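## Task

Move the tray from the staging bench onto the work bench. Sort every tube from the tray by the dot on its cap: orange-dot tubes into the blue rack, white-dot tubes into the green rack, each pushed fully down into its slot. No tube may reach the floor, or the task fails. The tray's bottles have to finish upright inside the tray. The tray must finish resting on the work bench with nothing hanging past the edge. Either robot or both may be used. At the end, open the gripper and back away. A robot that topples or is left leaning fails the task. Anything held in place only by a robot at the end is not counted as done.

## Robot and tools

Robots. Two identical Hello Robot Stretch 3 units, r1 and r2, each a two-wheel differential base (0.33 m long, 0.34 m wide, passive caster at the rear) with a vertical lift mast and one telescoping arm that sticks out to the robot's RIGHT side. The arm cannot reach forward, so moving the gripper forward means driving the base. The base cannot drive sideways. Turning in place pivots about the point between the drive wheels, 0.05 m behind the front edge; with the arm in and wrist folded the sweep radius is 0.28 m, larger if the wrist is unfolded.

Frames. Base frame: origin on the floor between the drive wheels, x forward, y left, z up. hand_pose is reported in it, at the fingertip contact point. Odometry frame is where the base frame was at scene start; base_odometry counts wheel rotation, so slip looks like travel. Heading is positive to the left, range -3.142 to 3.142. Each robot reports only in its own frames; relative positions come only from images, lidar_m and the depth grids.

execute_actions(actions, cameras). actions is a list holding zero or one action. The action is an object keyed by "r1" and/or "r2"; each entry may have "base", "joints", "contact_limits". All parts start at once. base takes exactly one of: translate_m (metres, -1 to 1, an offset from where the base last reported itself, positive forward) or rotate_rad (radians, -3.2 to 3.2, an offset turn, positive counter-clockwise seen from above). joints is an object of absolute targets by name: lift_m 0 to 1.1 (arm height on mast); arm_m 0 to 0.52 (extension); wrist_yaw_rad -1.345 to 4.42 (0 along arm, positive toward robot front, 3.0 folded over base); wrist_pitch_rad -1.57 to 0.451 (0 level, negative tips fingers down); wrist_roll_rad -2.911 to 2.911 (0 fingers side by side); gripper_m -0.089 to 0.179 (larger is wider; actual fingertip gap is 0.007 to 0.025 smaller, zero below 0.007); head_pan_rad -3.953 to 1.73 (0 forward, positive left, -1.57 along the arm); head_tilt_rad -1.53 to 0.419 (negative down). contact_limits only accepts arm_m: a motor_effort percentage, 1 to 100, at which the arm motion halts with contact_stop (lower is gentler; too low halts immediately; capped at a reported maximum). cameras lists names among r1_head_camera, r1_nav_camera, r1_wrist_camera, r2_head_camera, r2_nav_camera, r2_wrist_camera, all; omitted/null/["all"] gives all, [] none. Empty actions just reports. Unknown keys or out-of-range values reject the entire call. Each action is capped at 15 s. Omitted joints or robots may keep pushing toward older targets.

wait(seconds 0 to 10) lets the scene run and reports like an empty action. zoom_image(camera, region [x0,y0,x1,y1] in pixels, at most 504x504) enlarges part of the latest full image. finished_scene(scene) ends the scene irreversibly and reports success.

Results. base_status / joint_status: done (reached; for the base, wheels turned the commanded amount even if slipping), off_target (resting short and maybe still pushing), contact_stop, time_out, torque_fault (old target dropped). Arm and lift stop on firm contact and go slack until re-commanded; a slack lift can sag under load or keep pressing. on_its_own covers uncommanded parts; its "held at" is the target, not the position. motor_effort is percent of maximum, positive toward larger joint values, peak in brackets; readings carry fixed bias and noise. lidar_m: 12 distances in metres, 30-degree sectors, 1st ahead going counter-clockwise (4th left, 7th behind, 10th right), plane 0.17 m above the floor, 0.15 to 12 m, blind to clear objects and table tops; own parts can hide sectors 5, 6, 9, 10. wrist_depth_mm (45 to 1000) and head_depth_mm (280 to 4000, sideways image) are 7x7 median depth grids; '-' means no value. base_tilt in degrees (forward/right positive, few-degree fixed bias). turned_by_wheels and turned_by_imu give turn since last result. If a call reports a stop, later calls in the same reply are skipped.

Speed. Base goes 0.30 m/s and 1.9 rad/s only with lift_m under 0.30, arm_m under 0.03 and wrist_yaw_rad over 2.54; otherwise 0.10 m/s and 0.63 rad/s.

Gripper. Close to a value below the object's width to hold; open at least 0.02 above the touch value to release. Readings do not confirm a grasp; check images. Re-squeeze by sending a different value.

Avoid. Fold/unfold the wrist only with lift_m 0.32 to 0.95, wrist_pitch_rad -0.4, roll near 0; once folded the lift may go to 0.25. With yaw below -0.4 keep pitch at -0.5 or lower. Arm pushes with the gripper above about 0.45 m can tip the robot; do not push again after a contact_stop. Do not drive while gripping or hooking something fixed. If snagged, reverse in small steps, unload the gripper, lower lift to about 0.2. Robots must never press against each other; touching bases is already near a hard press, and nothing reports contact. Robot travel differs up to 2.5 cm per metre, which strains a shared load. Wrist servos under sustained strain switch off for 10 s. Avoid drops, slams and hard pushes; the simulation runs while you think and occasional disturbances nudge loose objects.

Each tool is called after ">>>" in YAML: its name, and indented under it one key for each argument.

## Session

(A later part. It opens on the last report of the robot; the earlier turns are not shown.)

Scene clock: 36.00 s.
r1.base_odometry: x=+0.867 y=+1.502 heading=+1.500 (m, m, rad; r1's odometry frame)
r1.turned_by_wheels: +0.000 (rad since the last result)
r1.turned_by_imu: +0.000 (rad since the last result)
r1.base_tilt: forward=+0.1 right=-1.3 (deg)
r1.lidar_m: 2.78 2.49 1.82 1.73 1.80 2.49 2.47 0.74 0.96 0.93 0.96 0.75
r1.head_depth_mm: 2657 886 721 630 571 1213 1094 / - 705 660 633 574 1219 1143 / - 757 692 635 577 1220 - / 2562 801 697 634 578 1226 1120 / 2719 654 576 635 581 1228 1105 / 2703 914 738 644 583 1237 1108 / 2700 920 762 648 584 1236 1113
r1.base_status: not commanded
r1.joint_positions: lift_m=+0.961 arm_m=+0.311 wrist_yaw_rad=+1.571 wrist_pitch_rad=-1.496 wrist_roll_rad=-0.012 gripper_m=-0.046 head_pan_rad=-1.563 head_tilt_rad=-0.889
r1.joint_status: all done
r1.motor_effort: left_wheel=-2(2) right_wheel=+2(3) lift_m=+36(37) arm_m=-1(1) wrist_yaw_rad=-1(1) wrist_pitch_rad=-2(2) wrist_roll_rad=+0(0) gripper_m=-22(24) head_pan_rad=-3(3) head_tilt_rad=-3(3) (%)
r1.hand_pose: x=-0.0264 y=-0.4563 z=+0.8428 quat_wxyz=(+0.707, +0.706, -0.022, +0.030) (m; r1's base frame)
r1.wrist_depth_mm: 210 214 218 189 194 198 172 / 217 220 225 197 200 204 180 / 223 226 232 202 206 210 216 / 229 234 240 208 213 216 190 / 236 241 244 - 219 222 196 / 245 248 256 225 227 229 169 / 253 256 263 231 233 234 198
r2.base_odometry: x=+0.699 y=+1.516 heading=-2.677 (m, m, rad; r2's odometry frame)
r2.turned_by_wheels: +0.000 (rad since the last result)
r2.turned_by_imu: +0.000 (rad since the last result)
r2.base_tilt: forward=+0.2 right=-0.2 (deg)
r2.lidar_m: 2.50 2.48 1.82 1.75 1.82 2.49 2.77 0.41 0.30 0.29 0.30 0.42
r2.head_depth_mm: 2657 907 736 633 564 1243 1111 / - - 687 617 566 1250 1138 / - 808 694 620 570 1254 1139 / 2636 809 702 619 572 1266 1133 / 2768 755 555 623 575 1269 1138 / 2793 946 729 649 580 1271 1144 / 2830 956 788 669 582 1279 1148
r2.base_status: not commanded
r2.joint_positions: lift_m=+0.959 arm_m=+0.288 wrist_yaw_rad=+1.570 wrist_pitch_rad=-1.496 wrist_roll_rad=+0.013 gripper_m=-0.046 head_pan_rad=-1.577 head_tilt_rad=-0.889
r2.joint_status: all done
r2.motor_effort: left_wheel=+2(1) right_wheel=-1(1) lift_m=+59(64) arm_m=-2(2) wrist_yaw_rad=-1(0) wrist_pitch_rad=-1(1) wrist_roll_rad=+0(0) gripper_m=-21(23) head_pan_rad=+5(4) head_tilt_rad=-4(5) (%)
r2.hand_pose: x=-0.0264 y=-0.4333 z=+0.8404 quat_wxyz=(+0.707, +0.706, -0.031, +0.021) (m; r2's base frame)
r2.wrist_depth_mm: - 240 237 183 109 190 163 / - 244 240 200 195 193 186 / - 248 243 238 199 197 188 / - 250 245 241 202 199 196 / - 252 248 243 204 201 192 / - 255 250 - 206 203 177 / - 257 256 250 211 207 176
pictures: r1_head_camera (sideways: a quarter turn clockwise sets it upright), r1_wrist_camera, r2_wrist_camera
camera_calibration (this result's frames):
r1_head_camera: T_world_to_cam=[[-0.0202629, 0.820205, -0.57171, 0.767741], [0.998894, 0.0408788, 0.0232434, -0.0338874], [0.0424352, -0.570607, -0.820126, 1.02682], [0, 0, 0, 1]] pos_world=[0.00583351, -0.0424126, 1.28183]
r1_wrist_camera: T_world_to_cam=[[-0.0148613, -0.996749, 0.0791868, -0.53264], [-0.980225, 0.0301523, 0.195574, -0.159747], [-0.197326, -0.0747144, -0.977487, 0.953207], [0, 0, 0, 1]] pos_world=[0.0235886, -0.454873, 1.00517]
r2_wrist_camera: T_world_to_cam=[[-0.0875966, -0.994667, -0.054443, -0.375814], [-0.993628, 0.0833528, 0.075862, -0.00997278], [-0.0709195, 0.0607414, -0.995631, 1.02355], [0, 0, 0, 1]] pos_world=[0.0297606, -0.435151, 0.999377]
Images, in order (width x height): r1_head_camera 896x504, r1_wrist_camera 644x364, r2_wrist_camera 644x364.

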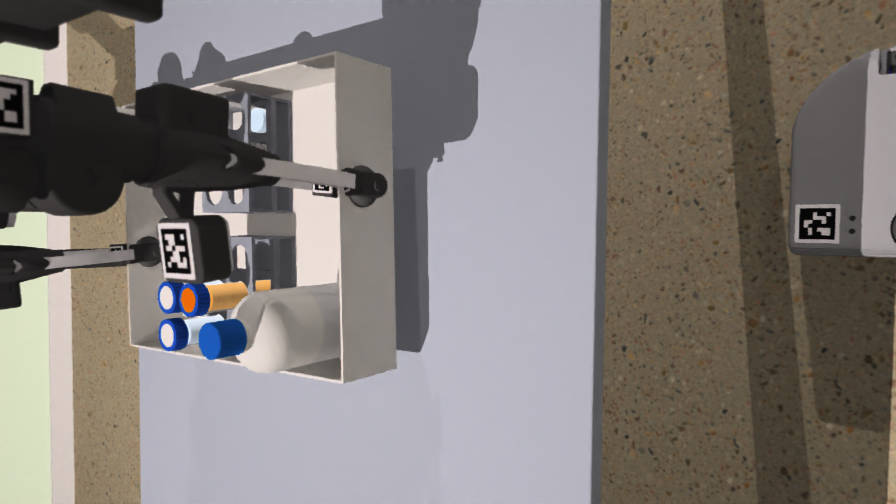

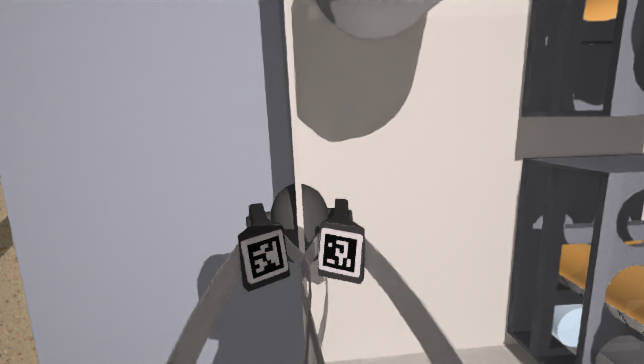

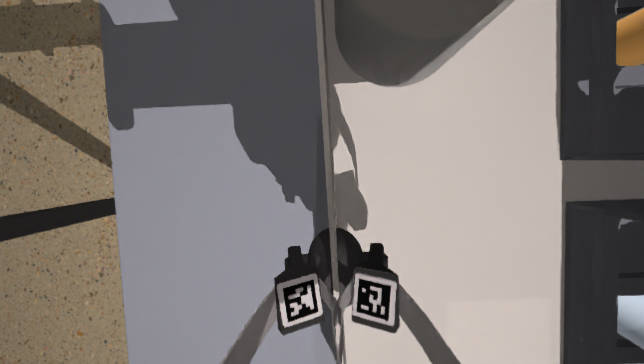

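>>> execute_actions:
  actions:
    - {"r1":{"base":{"translate_m":-1},"joints":{"lift_m":1.082,"arm_m":0.311},"contact_limits":{"arm_m":10}},"r2":{"base":{"translate_m":1},"joints":{"lift_m":1.08,"head_pan_rad":-0.6,"head_tilt_rad":-0.6}}}
  cameras: []

>>> execute_actions:
  actions:
    - {"r2":{"base":{"rotate_rad":0.008}}}
  cameras: []

>>> execute_actions:
  actions:
    - {"r1":{"base":{"translate_m":-1},"joints":{"arm_m":0.311},"contact_limits":{"arm_m":10}},"r2":{"base":{"translate_m":1}}}
  cameras: ["r2_head_camera","r2_wrist_camera"]

Scene clock: 48.23 s.
r1.base_odometry: x=+0.796 y=+0.504 heading=+1.500 (m, m, rad; r1's odometry frame)
r1.turned_by_wheels: +0.000 (rad since the last result)
r1.turned_by_imu: -0.003 (rad since the last result)
r1.base_tilt: forward=+0.1 right=-1.2 (deg)
r1.lidar_m: 1.72 2.48 1.80 1.75 1.82 2.48 1.49 1.73 3.12 1.23 0.39 0.39
r1.head_depth_mm: 2648 592 1786 1568 1371 1215 1096 / 587 598 1758 1578 1372 1215 1143 / 718 593 1760 1575 1374 1223 - / 734 612 1558 1587 1384 1224 1115 / 553 477 1333 1564 1393 1231 1103 / 2649 491 818 1572 1397 1179 1106 / 2719 922 762 663 690 1221 1109
r1.base_status: done
r1.joint_positions: lift_m=+1.081 arm_m=+0.311 wrist_yaw_rad=+1.571 wrist_pitch_rad=-1.495 wrist_roll_rad=-0.012 gripper_m=-0.046 head_pan_rad=-1.563 head_tilt_rad=-0.889
r1.joint_status: all done
r1.motor_effort: left_wheel=-1(7) right_wheel=+2(5) lift_m=+35(38) arm_m=-1(1) wrist_yaw_rad=-2(1) wrist_pitch_rad=-2(2) wrist_roll_rad=+0(0) gripper_m=-22(23) head_pan_rad=-3(3) head_tilt_rad=-3(3) (%)
r1.contact_limits: arm_m 10 (drawing in: default 15, maximum 25; extending or still: default 21, maximum 35)
r1.hand_pose: x=-0.0261 y=-0.4563 z=+0.9628 quat_wxyz=(+0.707, +0.706, -0.022, +0.031) (m; r1's base frame)
r1.wrist_depth_mm: 973 - - 189 194 198 173 / - - - 196 200 203 180 / - - - 202 205 211 217 / - - - 208 212 217 189 / - - - - 219 222 194 / - - - 225 228 230 170 / - - - 231 234 235 204
r2.base_odometry: x=-0.194 y=+1.068 heading=-2.676 (m, m, rad; r2's odometry frame)
r2.turned_by_wheels: +0.000 (rad since the last result)
r2.turned_by_imu: -0.008 (rad since the last result)
r2.base_tilt: forward=+0.1 right=-0.2 (deg)
r2.lidar_m: 1.51 2.49 1.82 1.75 1.82 2.47 1.16 0.40 0.38 0.99 3.13 1.75
r2.head_depth_mm: 3445 3730 2935 2155 1761 1443 1229 / 3772 - 2972 2196 1749 1446 1237 / - - 2952 2220 1753 1454 1235 / - - 2744 2143 1758 1459 1237 / - 1933 2897 2265 1788 1459 1245 / - 1970 2796 2263 1783 1470 1250 / - 1997 1511 2023 1795 1481 1258
r2.base_status: done
r2.joint_positions: lift_m=+1.079 arm_m=+0.288 wrist_yaw_rad=+1.571 wrist_pitch_rad=-1.493 wrist_roll_rad=+0.012 gripper_m=-0.043 head_pan_rad=-0.607 head_tilt_rad=-0.606
r2.joint_status: all done
r2.on_its_own: gripper_m is held at -0.044, not at your -0.050, by its stall guard, which is not easing now
r2.motor_effort: left_wheel=+2(6) right_wheel=-3(5) lift_m=+59(64) arm_m=-2(2) wrist_yaw_rad=-2(2) wrist_pitch_rad=-2(3) wrist_roll_rad=+0(0) gripper_m=-19(22) head_pan_rad=+3(52) head_tilt_rad=+3(21) (%)
r2.hand_pose: x=-0.0255 y=-0.4334 z=+0.9604 quat_wxyz=(+0.707, +0.706, -0.031, +0.023) (m; r2's base frame)
r2.wrist_depth_mm: - - - 174 110 191 163 / - - - 201 197 194 186 / - - - - 200 196 188 / - - - - 202 199 196 / - - - - 205 201 193 / - - - - 207 204 176 / - - - 400 210 206 178
pictures: none
No camera images: the call's "cameras" was empty. Leave "cameras" out to get every camera's image.

Scene clock: 49.13 s.
r1.base_odometry: x=+0.796 y=+0.504 heading=+1.500 (m, m, rad; r1's odometry frame)
r1.turned_by_wheels: +0.000 (rad since the last result)
r1.turned_by_imu: +0.000 (rad since the last result)
r1.base_tilt: forward=+0.1 right=-1.2 (deg)
r1.lidar_m: 1.71 2.49 1.80 1.75 1.81 2.48 1.49 1.73 3.11 1.22 0.39 0.39
r1.head_depth_mm: 2655 597 1781 1568 1371 1207 1094 / 590 596 1765 1581 1374 1219 1143 / 716 593 1723 1578 1379 1226 - / 724 599 1550 1583 1387 1223 1118 / 554 478 1328 1562 1387 1232 1107 / 2670 490 817 1572 1397 1176 1106 / 2731 920 760 661 690 1220 1111
r1.base_status: not commanded
r1.joint_positions: lift_m=+1.081 arm_m=+0.311 wrist_yaw_rad=+1.571 wrist_pitch_rad=-1.496 wrist_roll_rad=-0.012 gripper_m=-0.046 head_pan_rad=-1.563 head_tilt_rad=-0.889
r1.joint_status: not commanded
r1.motor_effort: left_wheel=-1(1) right_wheel=+2(2) lift_m=+35(36) arm_m=-1(1) wrist_yaw_rad=-1(0) wrist_pitch_rad=-2(2) wrist_roll_rad=+0(0) gripper_m=-23(23) head_pan_rad=-3(3) head_tilt_rad=-4(4) (%)
r1.hand_pose: x=-0.0264 y=-0.4563 z=+0.9628 quat_wxyz=(+0.707, +0.706, -0.022, +0.030) (m; r1's base frame)
r1.wrist_depth_mm: 972 - - 190 194 198 173 / - - - 197 200 203 178 / - - - 202 206 211 216 / - - - 207 213 215 190 / - - - - 219 222 195 / - - - 226 227 230 170 / - - - 231 234 235 198
r2.base_odometry: x=-0.194 y=+1.068 heading=-2.668 (m, m, rad; r2's odometry frame)
r2.turned_by_wheels: +0.008 (rad since the last result)
r2.turned_by_imu: +0.008 (rad since the last result)
r2.base_tilt: forward=+0.1 right=-0.2 (deg)
r2.lidar_m: 1.51 2.48 1.82 1.75 1.82 2.50 1.13 0.40 0.38 1.23 3.14 1.74
r2.head_depth_mm: 3480 3729 2944 2175 1733 1442 1229 / 3841 - 2989 2214 1732 1448 1228 / - - 2993 2238 1745 1452 1241 / - - 2720 2165 1755 1457 1243 / - 1930 2933 2262 1769 1468 1250 / - 1969 2771 2257 1778 1470 1250 / - 2005 1537 2045 1805 1481 1259
r2.base_status: done
r2.joint_positions: lift_m=+1.079 arm_m=+0.288 wrist_yaw_rad=+1.571 wrist_pitch_rad=-1.495 wrist_roll_rad=+0.012 gripper_m=-0.043 head_pan_rad=-0.607 head_tilt_rad=-0.606
r2.joint_status: not commanded
r2.on_its_own: gripper_m is held at -0.044, not at your -0.050, by its stall guard, which is not easing now
r2.motor_effort: left_wheel=+1(3) right_wheel=+0(2) lift_m=+59(60) arm_m=-2(2) wrist_yaw_rad=-1(1) wrist_pitch_rad=-1(2) wrist_roll_rad=+0(0) gripper_m=-21(20) head_pan_rad=+4(4) head_tilt_rad=+3(3) (%)
r2.hand_pose: x=-0.0261 y=-0.4333 z=+0.9604 quat_wxyz=(+0.707, +0.706, -0.031, +0.022) (m; r2's base frame)
r2.wrist_depth_mm: - - - 198 110 191 164 / - - - 201 186 195 169 / - - - - 200 197 187 / - - - - 202 200 196 / - - - - 204 202 193 / - - - - 207 204 175 / - - - 403 210 207 176
pictures: none
No camera images: the call's "cameras" was empty. Leave "cameras" out to get every camera's image.

Scene clock: 60.40 s.
r1.base_odometry: x=+0.726 y=-0.493 heading=+1.500 (m, m, rad; r1's odometry frame)
r1.turned_by_wheels: +0.000 (rad since the last result)
r1.turned_by_imu: -0.003 (rad since the last result)
r1.base_tilt: forward=+0.1 right=-1.2 (deg)
r1.lidar_m: 1.30 2.46 1.81 1.75 1.81 2.48 1.91 0.55 1.04 1.23 3.09 1.57
r1.head_depth_mm: 2651 594 1793 1530 1371 1214 1092 / 588 598 1761 1575 1376 1213 1145 / 718 601 1764 1576 1381 1222 - / 734 614 1557 1597 1388 1223 1116 / 553 478 1590 1598 1386 1230 1100 / 2661 492 1798 1606 1394 1239 1107 / 2717 2317 1895 1608 1400 1235 1109
r1.base_status: done
r1.joint_positions: lift_m=+1.081 arm_m=+0.311 wrist_yaw_rad=+1.571 wrist_pitch_rad=-1.495 wrist_roll_rad=-0.012 gripper_m=-0.046 head_pan_rad=-1.563 head_tilt_rad=-0.889
r1.joint_status: all done
r1.motor_effort: left_wheel=+0(7) right_wheel=+1(4) lift_m=+36(35) arm_m=-1(1) wrist_yaw_rad=+0(1) wrist_pitch_rad=-2(2) wrist_roll_rad=+0(0) gripper_m=-22(22) head_pan_rad=-3(4) head_tilt_rad=-3(4) (%)
r1.contact_limits: arm_m 10 (drawing in: default 15, maximum 25; extending or still: default 21, maximum 35)
r1.hand_pose: x=-0.0259 y=-0.4563 z=+0.9628 quat_wxyz=(+0.707, +0.706, -0.022, +0.031) (m; r1's base frame)
r1.wrist_depth_mm: 967 - - 188 194 198 173 / - - - 197 200 205 180 / - - - 202 206 211 216 / - - - 208 213 216 191 / - - - - 219 224 195 / - - - 224 227 230 170 / - - - 231 234 235 205
r2.base_odometry: x=-1.084 y=+0.612 heading=-2.668 (m, m, rad; r2's odometry frame)
r2.turned_by_wheels: +0.000 (rad since the last result)
r2.turned_by_imu: -0.009 (rad since the last result)
r2.base_tilt: forward=+0.1 right=-0.2 (deg)
r2.lidar_m: 1.12 2.49 1.82 1.75 1.82 2.48 1.29 1.30 3.14 1.23 1.04 0.56
r2.head_depth_mm: 3430 3655 1194 919 1736 1432 1233 / 3856 - 1207 896 1653 1445 1233 / - - 1214 903 794 1450 1239 / - - 1229 906 763 932 1168 / 3940 1945 1239 912 1672 1391 1241 / 3729 1958 1255 1039 1691 1471 1248 / 3530 3694 1340 2138 1793 1479 1259
r2.base_status: done
r2.joint_positions: lift_m=+1.079 arm_m=+0.288 wrist_yaw_rad=+1.571 wrist_pitch_rad=-1.492 wrist_roll_rad=+0.012 gripper_m=-0.043 head_pan_rad=-0.607 head_tilt_rad=-0.606
r2.joint_status: not commanded
r2.on_its_own: gripper_m is held at -0.044, not at your -0.050, by its stall guard, which is not easing now
r2.motor_effort: left_wheel=+2(5) right_wheel=-3(4) lift_m=+59(60) arm_m=-1(2) wrist_yaw_rad=-2(1) wrist_pitch_rad=-3(3) wrist_roll_rad=+0(0) gripper_m=-20(20) head_pan_rad=+4(4) head_tilt_rad=+3(3) (%)
r2.hand_pose: x=-0.0253 y=-0.4333 z=+0.9604 quat_wxyz=(+0.707, +0.706, -0.032, +0.023) (m; r2's base frame)
r2.wrist_depth_mm: - - - 199 111 191 164 / - - - - 187 195 187 / - - - - 200 197 188 / - - - - 204 199 195 / - - - - 203 202 193 / - - - - 206 205 178 / - - - - 210 207 178
pictures: r2_head_camera (sideways: a quarter turn clockwise sets it upright), r2_wrist_camera
camera_calibration (this result's frames):
r2_head_camera: T_world_to_cam=[[-0.464723, 0.34346, -0.81613, 1.08283], [0.53792, 0.841635, 0.0478898, -0.0558086], [0.703331, -0.416757, -0.575881, 0.701316], [0, 0, 0, 1]] pos_world=[0.039978, -0.0326595, 1.29027]
r2_wrist_camera: T_world_to_cam=[[-0.0856339, -0.994824, -0.0546995, -0.368963], [-0.994065, 0.0816137, 0.0719279, -0.0150497], [-0.0670914, 0.0605344, -0.995909, 1.14335], [0, 0, 0, 1]] pos_world=[0.0301526, -0.435036, 1.11957]
Images, in order (width x height): r2_head_camera 896x504, r2_wrist_camera 644x364.

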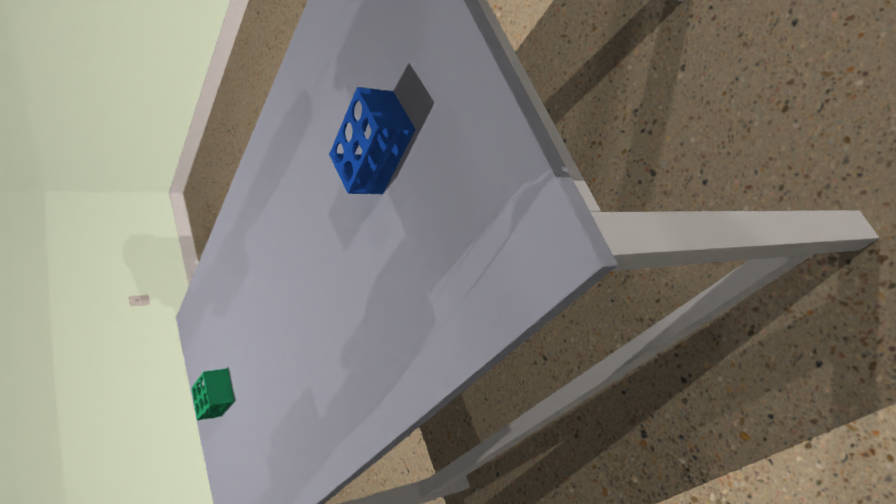

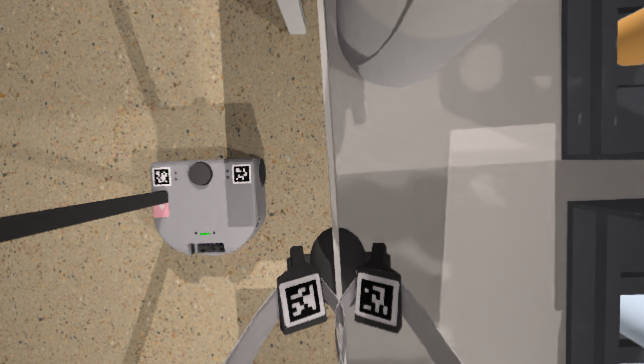

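>>> execute_actions:
  actions:
    - {"r1":{"base":{"rotate_rad":0.004}},"r2":{"base":{"rotate_rad":0.010}}}
  cameras: []

>>> execute_actions:
  actions:
    - {"r1":{"base":{"translate_m":-1},"joints":{"arm_m":0.311},"contact_limits":{"arm_m":10}},"r2":{"base":{"translate_m":1}}}
  cameras: []

>>> execute_actions:
  actions:
    - {"r1":{"base":{"translate_m":-0.2},"joints":{"head_tilt_rad":-0.7,"lift_m":0.962,"arm_m":0.311},"contact_limits":{"arm_m":10}},"r2":{"base":{"translate_m":0.2},"joints":{"lift_m":0.96,"head_pan_rad":-1.57,"head_tilt_rad":-0.7}}}
  cameras: []

>>> execute_actions:
  actions:
    - {"r1":{"joints":{"lift_m":0.928}},"r2":{"joints":{"lift_m":0.926}}}
  cameras: ["r2_nav_camera"]

Scene clock: 62.67 s.
r1.base_odometry: x=+0.726 y=-0.493 heading=+1.504 (m, m, rad; r1's odometry frame)
r1.turned_by_wheels: +0.004 (rad since the last result)
r1.turned_by_imu: +0.004 (rad since the last result)
r1.base_tilt: forward=+0.1 right=-1.2 (deg)
r1.lidar_m: 1.30 2.45 1.81 1.75 1.81 2.48 1.91 0.55 1.03 1.23 3.10 1.57
r1.head_depth_mm: 2640 558 1798 1536 1365 1212 1094 / 598 597 1766 1589 1376 1219 1144 / 724 608 1766 1584 1380 1223 - / 724 600 1554 1589 1380 1227 1118 / 553 479 1590 1592 1390 1229 1106 / 2653 493 1794 1603 1394 1238 1107 / 2723 2308 1896 1605 1402 1240 1111
r1.base_status: done
r1.joint_positions: lift_m=+1.081 arm_m=+0.311 wrist_yaw_rad=+1.571 wrist_pitch_rad=-1.498 wrist_roll_rad=-0.012 gripper_m=-0.046 head_pan_rad=-1.563 head_tilt_rad=-0.889
r1.joint_status: not commanded
r1.motor_effort: left_wheel=-3(8) right_wheel=+4(9) lift_m=+35(36) arm_m=-1(1) wrist_yaw_rad=-1(1) wrist_pitch_rad=-1(3) wrist_roll_rad=+0(0) gripper_m=-22(21) head_pan_rad=-3(3) head_tilt_rad=-3(3) (%)
r1.hand_pose: x=-0.0269 y=-0.4563 z=+0.9628 quat_wxyz=(+0.707, +0.706, -0.021, +0.030) (m; r1's base frame)
r1.wrist_depth_mm: 963 - - 189 193 198 173 / - - - 196 200 203 181 / - - - 202 206 210 215 / - - - 208 213 216 189 / - - - - 220 223 195 / - - - 225 228 230 170 / - - - 233 234 234 178
r2.base_odometry: x=-1.084 y=+0.612 heading=-2.658 (m, m, rad; r2's odometry frame)
r2.turned_by_wheels: +0.010 (rad since the last result)
r2.turned_by_imu: +0.010 (rad since the last result)
r2.base_tilt: forward=+0.2 right=+0.0 (deg)
r2.lidar_m: 1.16 2.47 1.82 1.75 1.82 2.51 1.29 1.56 3.09 1.23 1.04 0.56
r2.head_depth_mm: 3468 3720 1193 900 1738 1440 1226 / 3905 - 1210 893 1645 1436 1227 / - - 1215 902 787 1415 1214 / - - 1223 906 766 951 1171 / 3927 1943 1242 915 1706 1397 1250 / 3773 3845 1255 1041 1683 1470 1250 / 3556 3720 1335 2109 1812 1472 1255
r2.base_status: done
r2.joint_positions: lift_m=+1.079 arm_m=+0.288 wrist_yaw_rad=+1.571 wrist_pitch_rad=-1.497 wrist_roll_rad=+0.012 gripper_m=-0.043 head_pan_rad=-0.607 head_tilt_rad=-0.606
r2.joint_status: not commanded
r2.on_its_own: gripper_m is held at -0.044, not at your -0.050, by its stall guard, which is not easing now
r2.motor_effort: left_wheel=+0(2) right_wheel=+0(2) lift_m=+60(59) arm_m=-2(2) wrist_yaw_rad=-1(1) wrist_pitch_rad=-1(3) wrist_roll_rad=+1(0) gripper_m=-19(20) head_pan_rad=+4(4) head_tilt_rad=+3(2) (%)
r2.hand_pose: x=-0.0265 y=-0.4333 z=+0.9604 quat_wxyz=(+0.707, +0.706, -0.030, +0.022) (m; r2's base frame)
r2.wrist_depth_mm: - - - 927 111 190 167 / - - - - 185 194 168 / - - - - 200 196 188 / - - - - 202 199 196 / - - - - 205 201 192 / - - - - 207 204 195 / - - - - 210 206 176
pictures: none
No camera images: the call's "cameras" was empty. Leave "cameras" out to get every camera's image.

Scene clock: 73.93 s.
r1.base_odometry: x=+0.659 y=-1.491 heading=+1.504 (m, m, rad; r1's odometry frame)
r1.turned_by_wheels: +0.000 (rad since the last result)
r1.turned_by_imu: -0.002 (rad since the last result)
r1.base_tilt: forward=+0.0 right=-1.2 (deg)
r1.lidar_m: 2.28 2.46 1.81 1.75 1.81 2.48 2.98 0.94 0.97 0.93 0.97 0.57
r1.head_depth_mm: 2695 601 719 630 572 1219 1092 / 592 598 706 633 573 1219 1145 / 735 609 713 636 576 1225 - / 724 601 711 639 578 1228 1122 / 555 480 699 641 580 1235 1104 / 2663 495 722 643 583 1235 1111 / 2717 917 743 646 585 1221 1110
r1.base_status: done
r1.joint_positions: lift_m=+1.081 arm_m=+0.311 wrist_yaw_rad=+1.571 wrist_pitch_rad=-1.497 wrist_roll_rad=-0.012 gripper_m=-0.046 head_pan_rad=-1.563 head_tilt_rad=-0.889
r1.joint_status: all done
r1.motor_effort: left_wheel=-1(7) right_wheel=+2(3) lift_m=+35(36) arm_m=-1(0) wrist_yaw_rad=-1(2) wrist_pitch_rad=-1(2) wrist_roll_rad=+0(0) gripper_m=-21(22) head_pan_rad=-3(3) head_tilt_rad=-3(4) (%)
r1.contact_limits: arm_m 10 (drawing in: default 15, maximum 25; extending or still: default 21, maximum 35)
r1.hand_pose: x=-0.0264 y=-0.4563 z=+0.9628 quat_wxyz=(+0.707, +0.706, -0.022, +0.030) (m; r1's base frame)
r1.wrist_depth_mm: 951 320 327 188 194 198 174 / - 328 338 196 199 204 183 / - 340 346 203 206 212 217 / - 350 358 209 213 216 190 / - 359 366 - 219 223 196 / - 376 383 225 227 229 170 / - 389 397 232 233 235 200
r2.base_odometry: x=-1.970 y=+0.147 heading=-2.658 (m, m, rad; r2's odometry frame)
r2.turned_by_wheels: +0.000 (rad since the last result)
r2.turned_by_imu: -0.009 (rad since the last result)
r2.base_tilt: forward=+0.3 right=-0.2 (deg)
r2.lidar_m: 2.99 2.48 1.81 1.75 1.82 2.48 2.27 0.42 0.30 0.29 0.31 0.42
r2.head_depth_mm: 3461 3732 1191 891 707 585 511 / 3520 3871 1200 892 708 590 1185 / 3335 3700 1222 905 716 639 1232 / 3135 3451 3016 907 739 1462 1192 / 2948 3220 3069 915 1354 1400 1248 / 2793 3037 3098 1035 1714 1468 1252 / 2627 2809 2988 2305 1793 1480 1255
r2.base_status: done
r2.joint_positions: lift_m=+1.079 arm_m=+0.288 wrist_yaw_rad=+1.571 wrist_pitch_rad=-1.494 wrist_roll_rad=+0.012 gripper_m=-0.043 head_pan_rad=-0.607 head_tilt_rad=-0.606
r2.joint_status: not commanded
r2.on_its_own: gripper_m is held at -0.044, not at your -0.050, by its stall guard, which is not easing now
r2.motor_effort: left_wheel=+2(4) right_wheel=-1(4) lift_m=+59(59) arm_m=-2(2) wrist_yaw_rad=-1(1) wrist_pitch_rad=-2(2) wrist_roll_rad=+0(0) gripper_m=-19(19) head_pan_rad=+4(4) head_tilt_rad=+3(3) (%)
r2.hand_pose: x=-0.0258 y=-0.4333 z=+0.9604 quat_wxyz=(+0.707, +0.706, -0.031, +0.022) (m; r2's base frame)
r2.wrist_depth_mm: - - 357 351 111 191 166 / - - 360 355 185 194 171 / - - 362 359 200 197 188 / - - 366 366 202 200 196 / - - 375 366 205 201 193 / - - 374 - 207 205 177 / - - 382 376 211 206 178
pictures: none
No camera images: the call's "cameras" was empty. Leave "cameras" out to get every camera's image.

Scene clock: 77.10 s.
r1.base_odometry: x=+0.646 y=-1.691 heading=+1.504 (m, m, rad; r1's odometry frame)
r1.turned_by_wheels: +0.000 (rad since the last result)
r1.turned_by_imu: -0.001 (rad since the last result)
r1.base_tilt: forward=+0.0 right=-1.2 (deg)
r1.lidar_m: 2.48 2.48 1.81 1.74 1.81 2.48 2.78 0.75 0.97 0.93 0.97 0.75
r1.head_depth_mm: 2588 - 917 750 622 540 1133 / 2592 2923 936 655 623 542 1134 / 2612 - - 703 624 554 1136 / 648 2831 854 706 626 556 1146 / 2610 2982 721 594 628 557 1142 / 2645 3017 975 743 629 559 1147 / 2660 3044 979 767 633 562 1150
r1.base_status: done
r1.joint_positions: lift_m=+0.962 arm_m=+0.311 wrist_yaw_rad=+1.571 wrist_pitch_rad=-1.496 wrist_roll_rad=-0.012 gripper_m=-0.046 head_pan_rad=-1.563 head_tilt_rad=-0.705
r1.joint_status: all done
r1.motor_effort: left_wheel=-1(7) right_wheel=+2(5) lift_m=+23(33) arm_m=-1(1) wrist_yaw_rad=-2(2) wrist_pitch_rad=-2(2) wrist_roll_rad=+0(0) gripper_m=-21(21) head_pan_rad=-3(3) head_tilt_rad=+2(15) (%)
r1.contact_limits: arm_m 10 (drawing in: default 15, maximum 25; extending or still: default 21, maximum 35)
r1.hand_pose: x=-0.0262 y=-0.4563 z=+0.8434 quat_wxyz=(+0.707, +0.706, -0.022, +0.031) (m; r1's base frame)
r1.wrist_depth_mm: 211 215 219 189 194 198 174 / 216 220 225 196 200 203 183 / 223 227 232 203 207 211 216 / 230 234 239 208 213 217 190 / 237 242 246 - 220 223 195 / 245 249 255 225 227 230 170 / 255 257 265 232 234 234 177
r2.base_odometry: x=-2.147 y=+0.054 heading=-2.658 (m, m, rad; r2's odometry frame)
r2.turned_by_wheels: +0.000 (rad since the last result)
r2.turned_by_imu: -0.002 (rad since the last result)
r2.base_tilt: forward=+0.1 right=-0.2 (deg)
r2.lidar_m: 2.80 2.48 1.81 1.75 1.82 2.48 2.47 0.42 0.30 0.29 0.30 0.42
r2.head_depth_mm: 2628 - 1009 769 621 552 1119 / 2614 - - 700 609 554 1121 / 2675 - - 713 614 558 1148 / 657 755 871 709 614 561 1148 / 708 3026 865 554 617 565 1152 / 2691 3043 1054 798 651 567 1164 / 2717 3036 1066 824 672 569 1163
r2.base_status: done
r2.joint_positions: lift_m=+0.960 arm_m=+0.288 wrist_yaw_rad=+1.571 wrist_pitch_rad=-1.494 wrist_roll_rad=+0.012 gripper_m=-0.043 head_pan_rad=-1.563 head_tilt_rad=-0.691
r2.joint_status: all done
r2.on_its_own: gripper_m is held at -0.044, not at your -0.050, by its stall guard, which is not easing now
r2.motor_effort: left_wheel=+2(5) right_wheel=-2(2) lift_m=+24(56) arm_m=-2(2) wrist_yaw_rad=-1(1) wrist_pitch_rad=-2(2) wrist_roll_rad=+0(0) gripper_m=-20(18) head_pan_rad=-5(55) head_tilt_rad=-3(14) (%)
r2.hand_pose: x=-0.0258 y=-0.4333 z=+0.8417 quat_wxyz=(+0.707, +0.706, -0.031, +0.023) (m; r2's base frame)
r2.wrist_depth_mm: - 243 240 236 112 191 166 / - 244 241 237 184 195 171 / - 247 244 239 201 197 189 / - 250 248 243 203 200 196 / - 254 250 245 204 202 193 / - 257 253 - 207 204 176 / - 261 256 252 211 206 178
pictures: none
No camera images: the call's "cameras" was empty. Leave "cameras" out to get every camera's image.

Scene clock: 78.20 s.
r1.base_odometry: x=+0.646 y=-1.691 heading=+1.504 (m, m, rad; r1's odometry frame)
r1.turned_by_wheels: +0.000 (rad since the last result)
r1.turned_by_imu: +0.000 (rad since the last result)
r1.base_tilt: forward=+0.0 right=-1.2 (deg)
r1.lidar_m: 2.48 2.47 1.81 1.75 1.81 2.49 2.78 0.75 0.97 0.93 0.97 0.74
r1.head_depth_mm: 2614 - 920 754 620 539 1130 / 2619 - 957 723 621 540 1137 / 2629 - - 745 623 553 1143 / 682 795 921 738 625 556 1138 / 2527 2997 901 613 629 559 1147 / 2654 2984 976 764 631 559 1150 / 2692 3023 985 769 632 561 1150
r1.base_status: not commanded
r1.joint_positions: lift_m=+0.928 arm_m=+0.311 wrist_yaw_rad=+1.571 wrist_pitch_rad=-1.496 wrist_roll_rad=-0.012 gripper_m=-0.046 head_pan_rad=-1.563 head_tilt_rad=-0.705
r1.joint_status: all done
r1.motor_effort: left_wheel=-1(2) right_wheel=+2(2) lift_m=+23(23) arm_m=-1(1) wrist_yaw_rad=+0(1) wrist_pitch_rad=-2(2) wrist_roll_rad=+0(1) gripper_m=-21(21) head_pan_rad=-3(3) head_tilt_rad=+2(3) (%)
r1.hand_pose: x=-0.0262 y=-0.4563 z=+0.8094 quat_wxyz=(+0.707, +0.706, -0.022, +0.031) (m; r1's base frame)
r1.wrist_depth_mm: 181 184 188 189 194 198 173 / 187 190 193 196 199 203 182 / 191 196 199 203 207 211 216 / 196 201 205 206 212 216 190 / 203 207 211 - 220 223 195 / 210 214 220 224 226 230 170 / 216 220 227 230 233 236 200
r2.base_odometry: x=-2.147 y=+0.054 heading=-2.658 (m, m, rad; r2's odometry frame)
r2.turned_by_wheels: +0.000 (rad since the last result)
r2.turned_by_imu: +0.000 (rad since the last result)
r2.base_tilt: forward=+0.2 right=-0.1 (deg)
r2.lidar_m: 2.80 2.49 1.82 1.75 1.81 2.48 2.47 0.42 0.30 0.29 0.30 0.41
r2.head_depth_mm: 2647 2881 972 777 627 551 1122 / 2655 - 977 726 622 557 1120 / 2645 2942 - 732 626 558 1147 / 699 755 918 735 630 560 1150 / 797 2996 1041 572 618 565 1154 / 2691 3036 1056 817 654 567 1160 / 2753 3055 1063 822 676 568 1165
r2.base_status: not commanded
r2.joint_positions: lift_m=+0.926 arm_m=+0.288 wrist_yaw_rad=+1.571 wrist_pitch_rad=-1.494 wrist_roll_rad=+0.012 gripper_m=-0.043 head_pan_rad=-1.563 head_tilt_rad=-0.691
r2.joint_status: all done
r2.on_its_own: gripper_m is held at -0.044, not at your -0.050, by its stall guard, which is not easing now
r2.motor_effort: left_wheel=+1(2) right_wheel=-2(3) lift_m=+24(26) arm_m=-2(2) wrist_yaw_rad=-1(1) wrist_pitch_rad=-2(2) wrist_roll_rad=+0(0) gripper_m=-19(19) head_pan_rad=-6(6) head_tilt_rad=-3(4) (%)
r2.hand_pose: x=-0.0258 y=-0.4333 z=+0.8077 quat_wxyz=(+0.707, +0.706, -0.031, +0.023) (m; r2's base frame)
r2.wrist_depth_mm: 991 207 205 200 112 191 165 / - 211 207 204 185 195 170 / - 213 209 207 200 197 189 / - 216 211 207 201 199 196 / - 218 215 210 205 202 194 / - 221 218 - 206 204 178 / - 223 220 215 210 206 179
pictures: r2_nav_camera (sideways: a quarter turn counterclockwise sets it upright)
camera_calibration (this result's frames):
r2_nav_camera: T_world_to_cam=[[-0.0603911, -0.685266, 0.725784, -0.897722], [-0.997698, 0.018966, -0.0651093, 0.137924], [0.030852, -0.728046, -0.684834, 0.843053], [0, 0, 0, 1]] pos_world=[0.0573827, -0.00401349, 1.23788]
Images, in order (width x height): r2_nav_camera 672x504.

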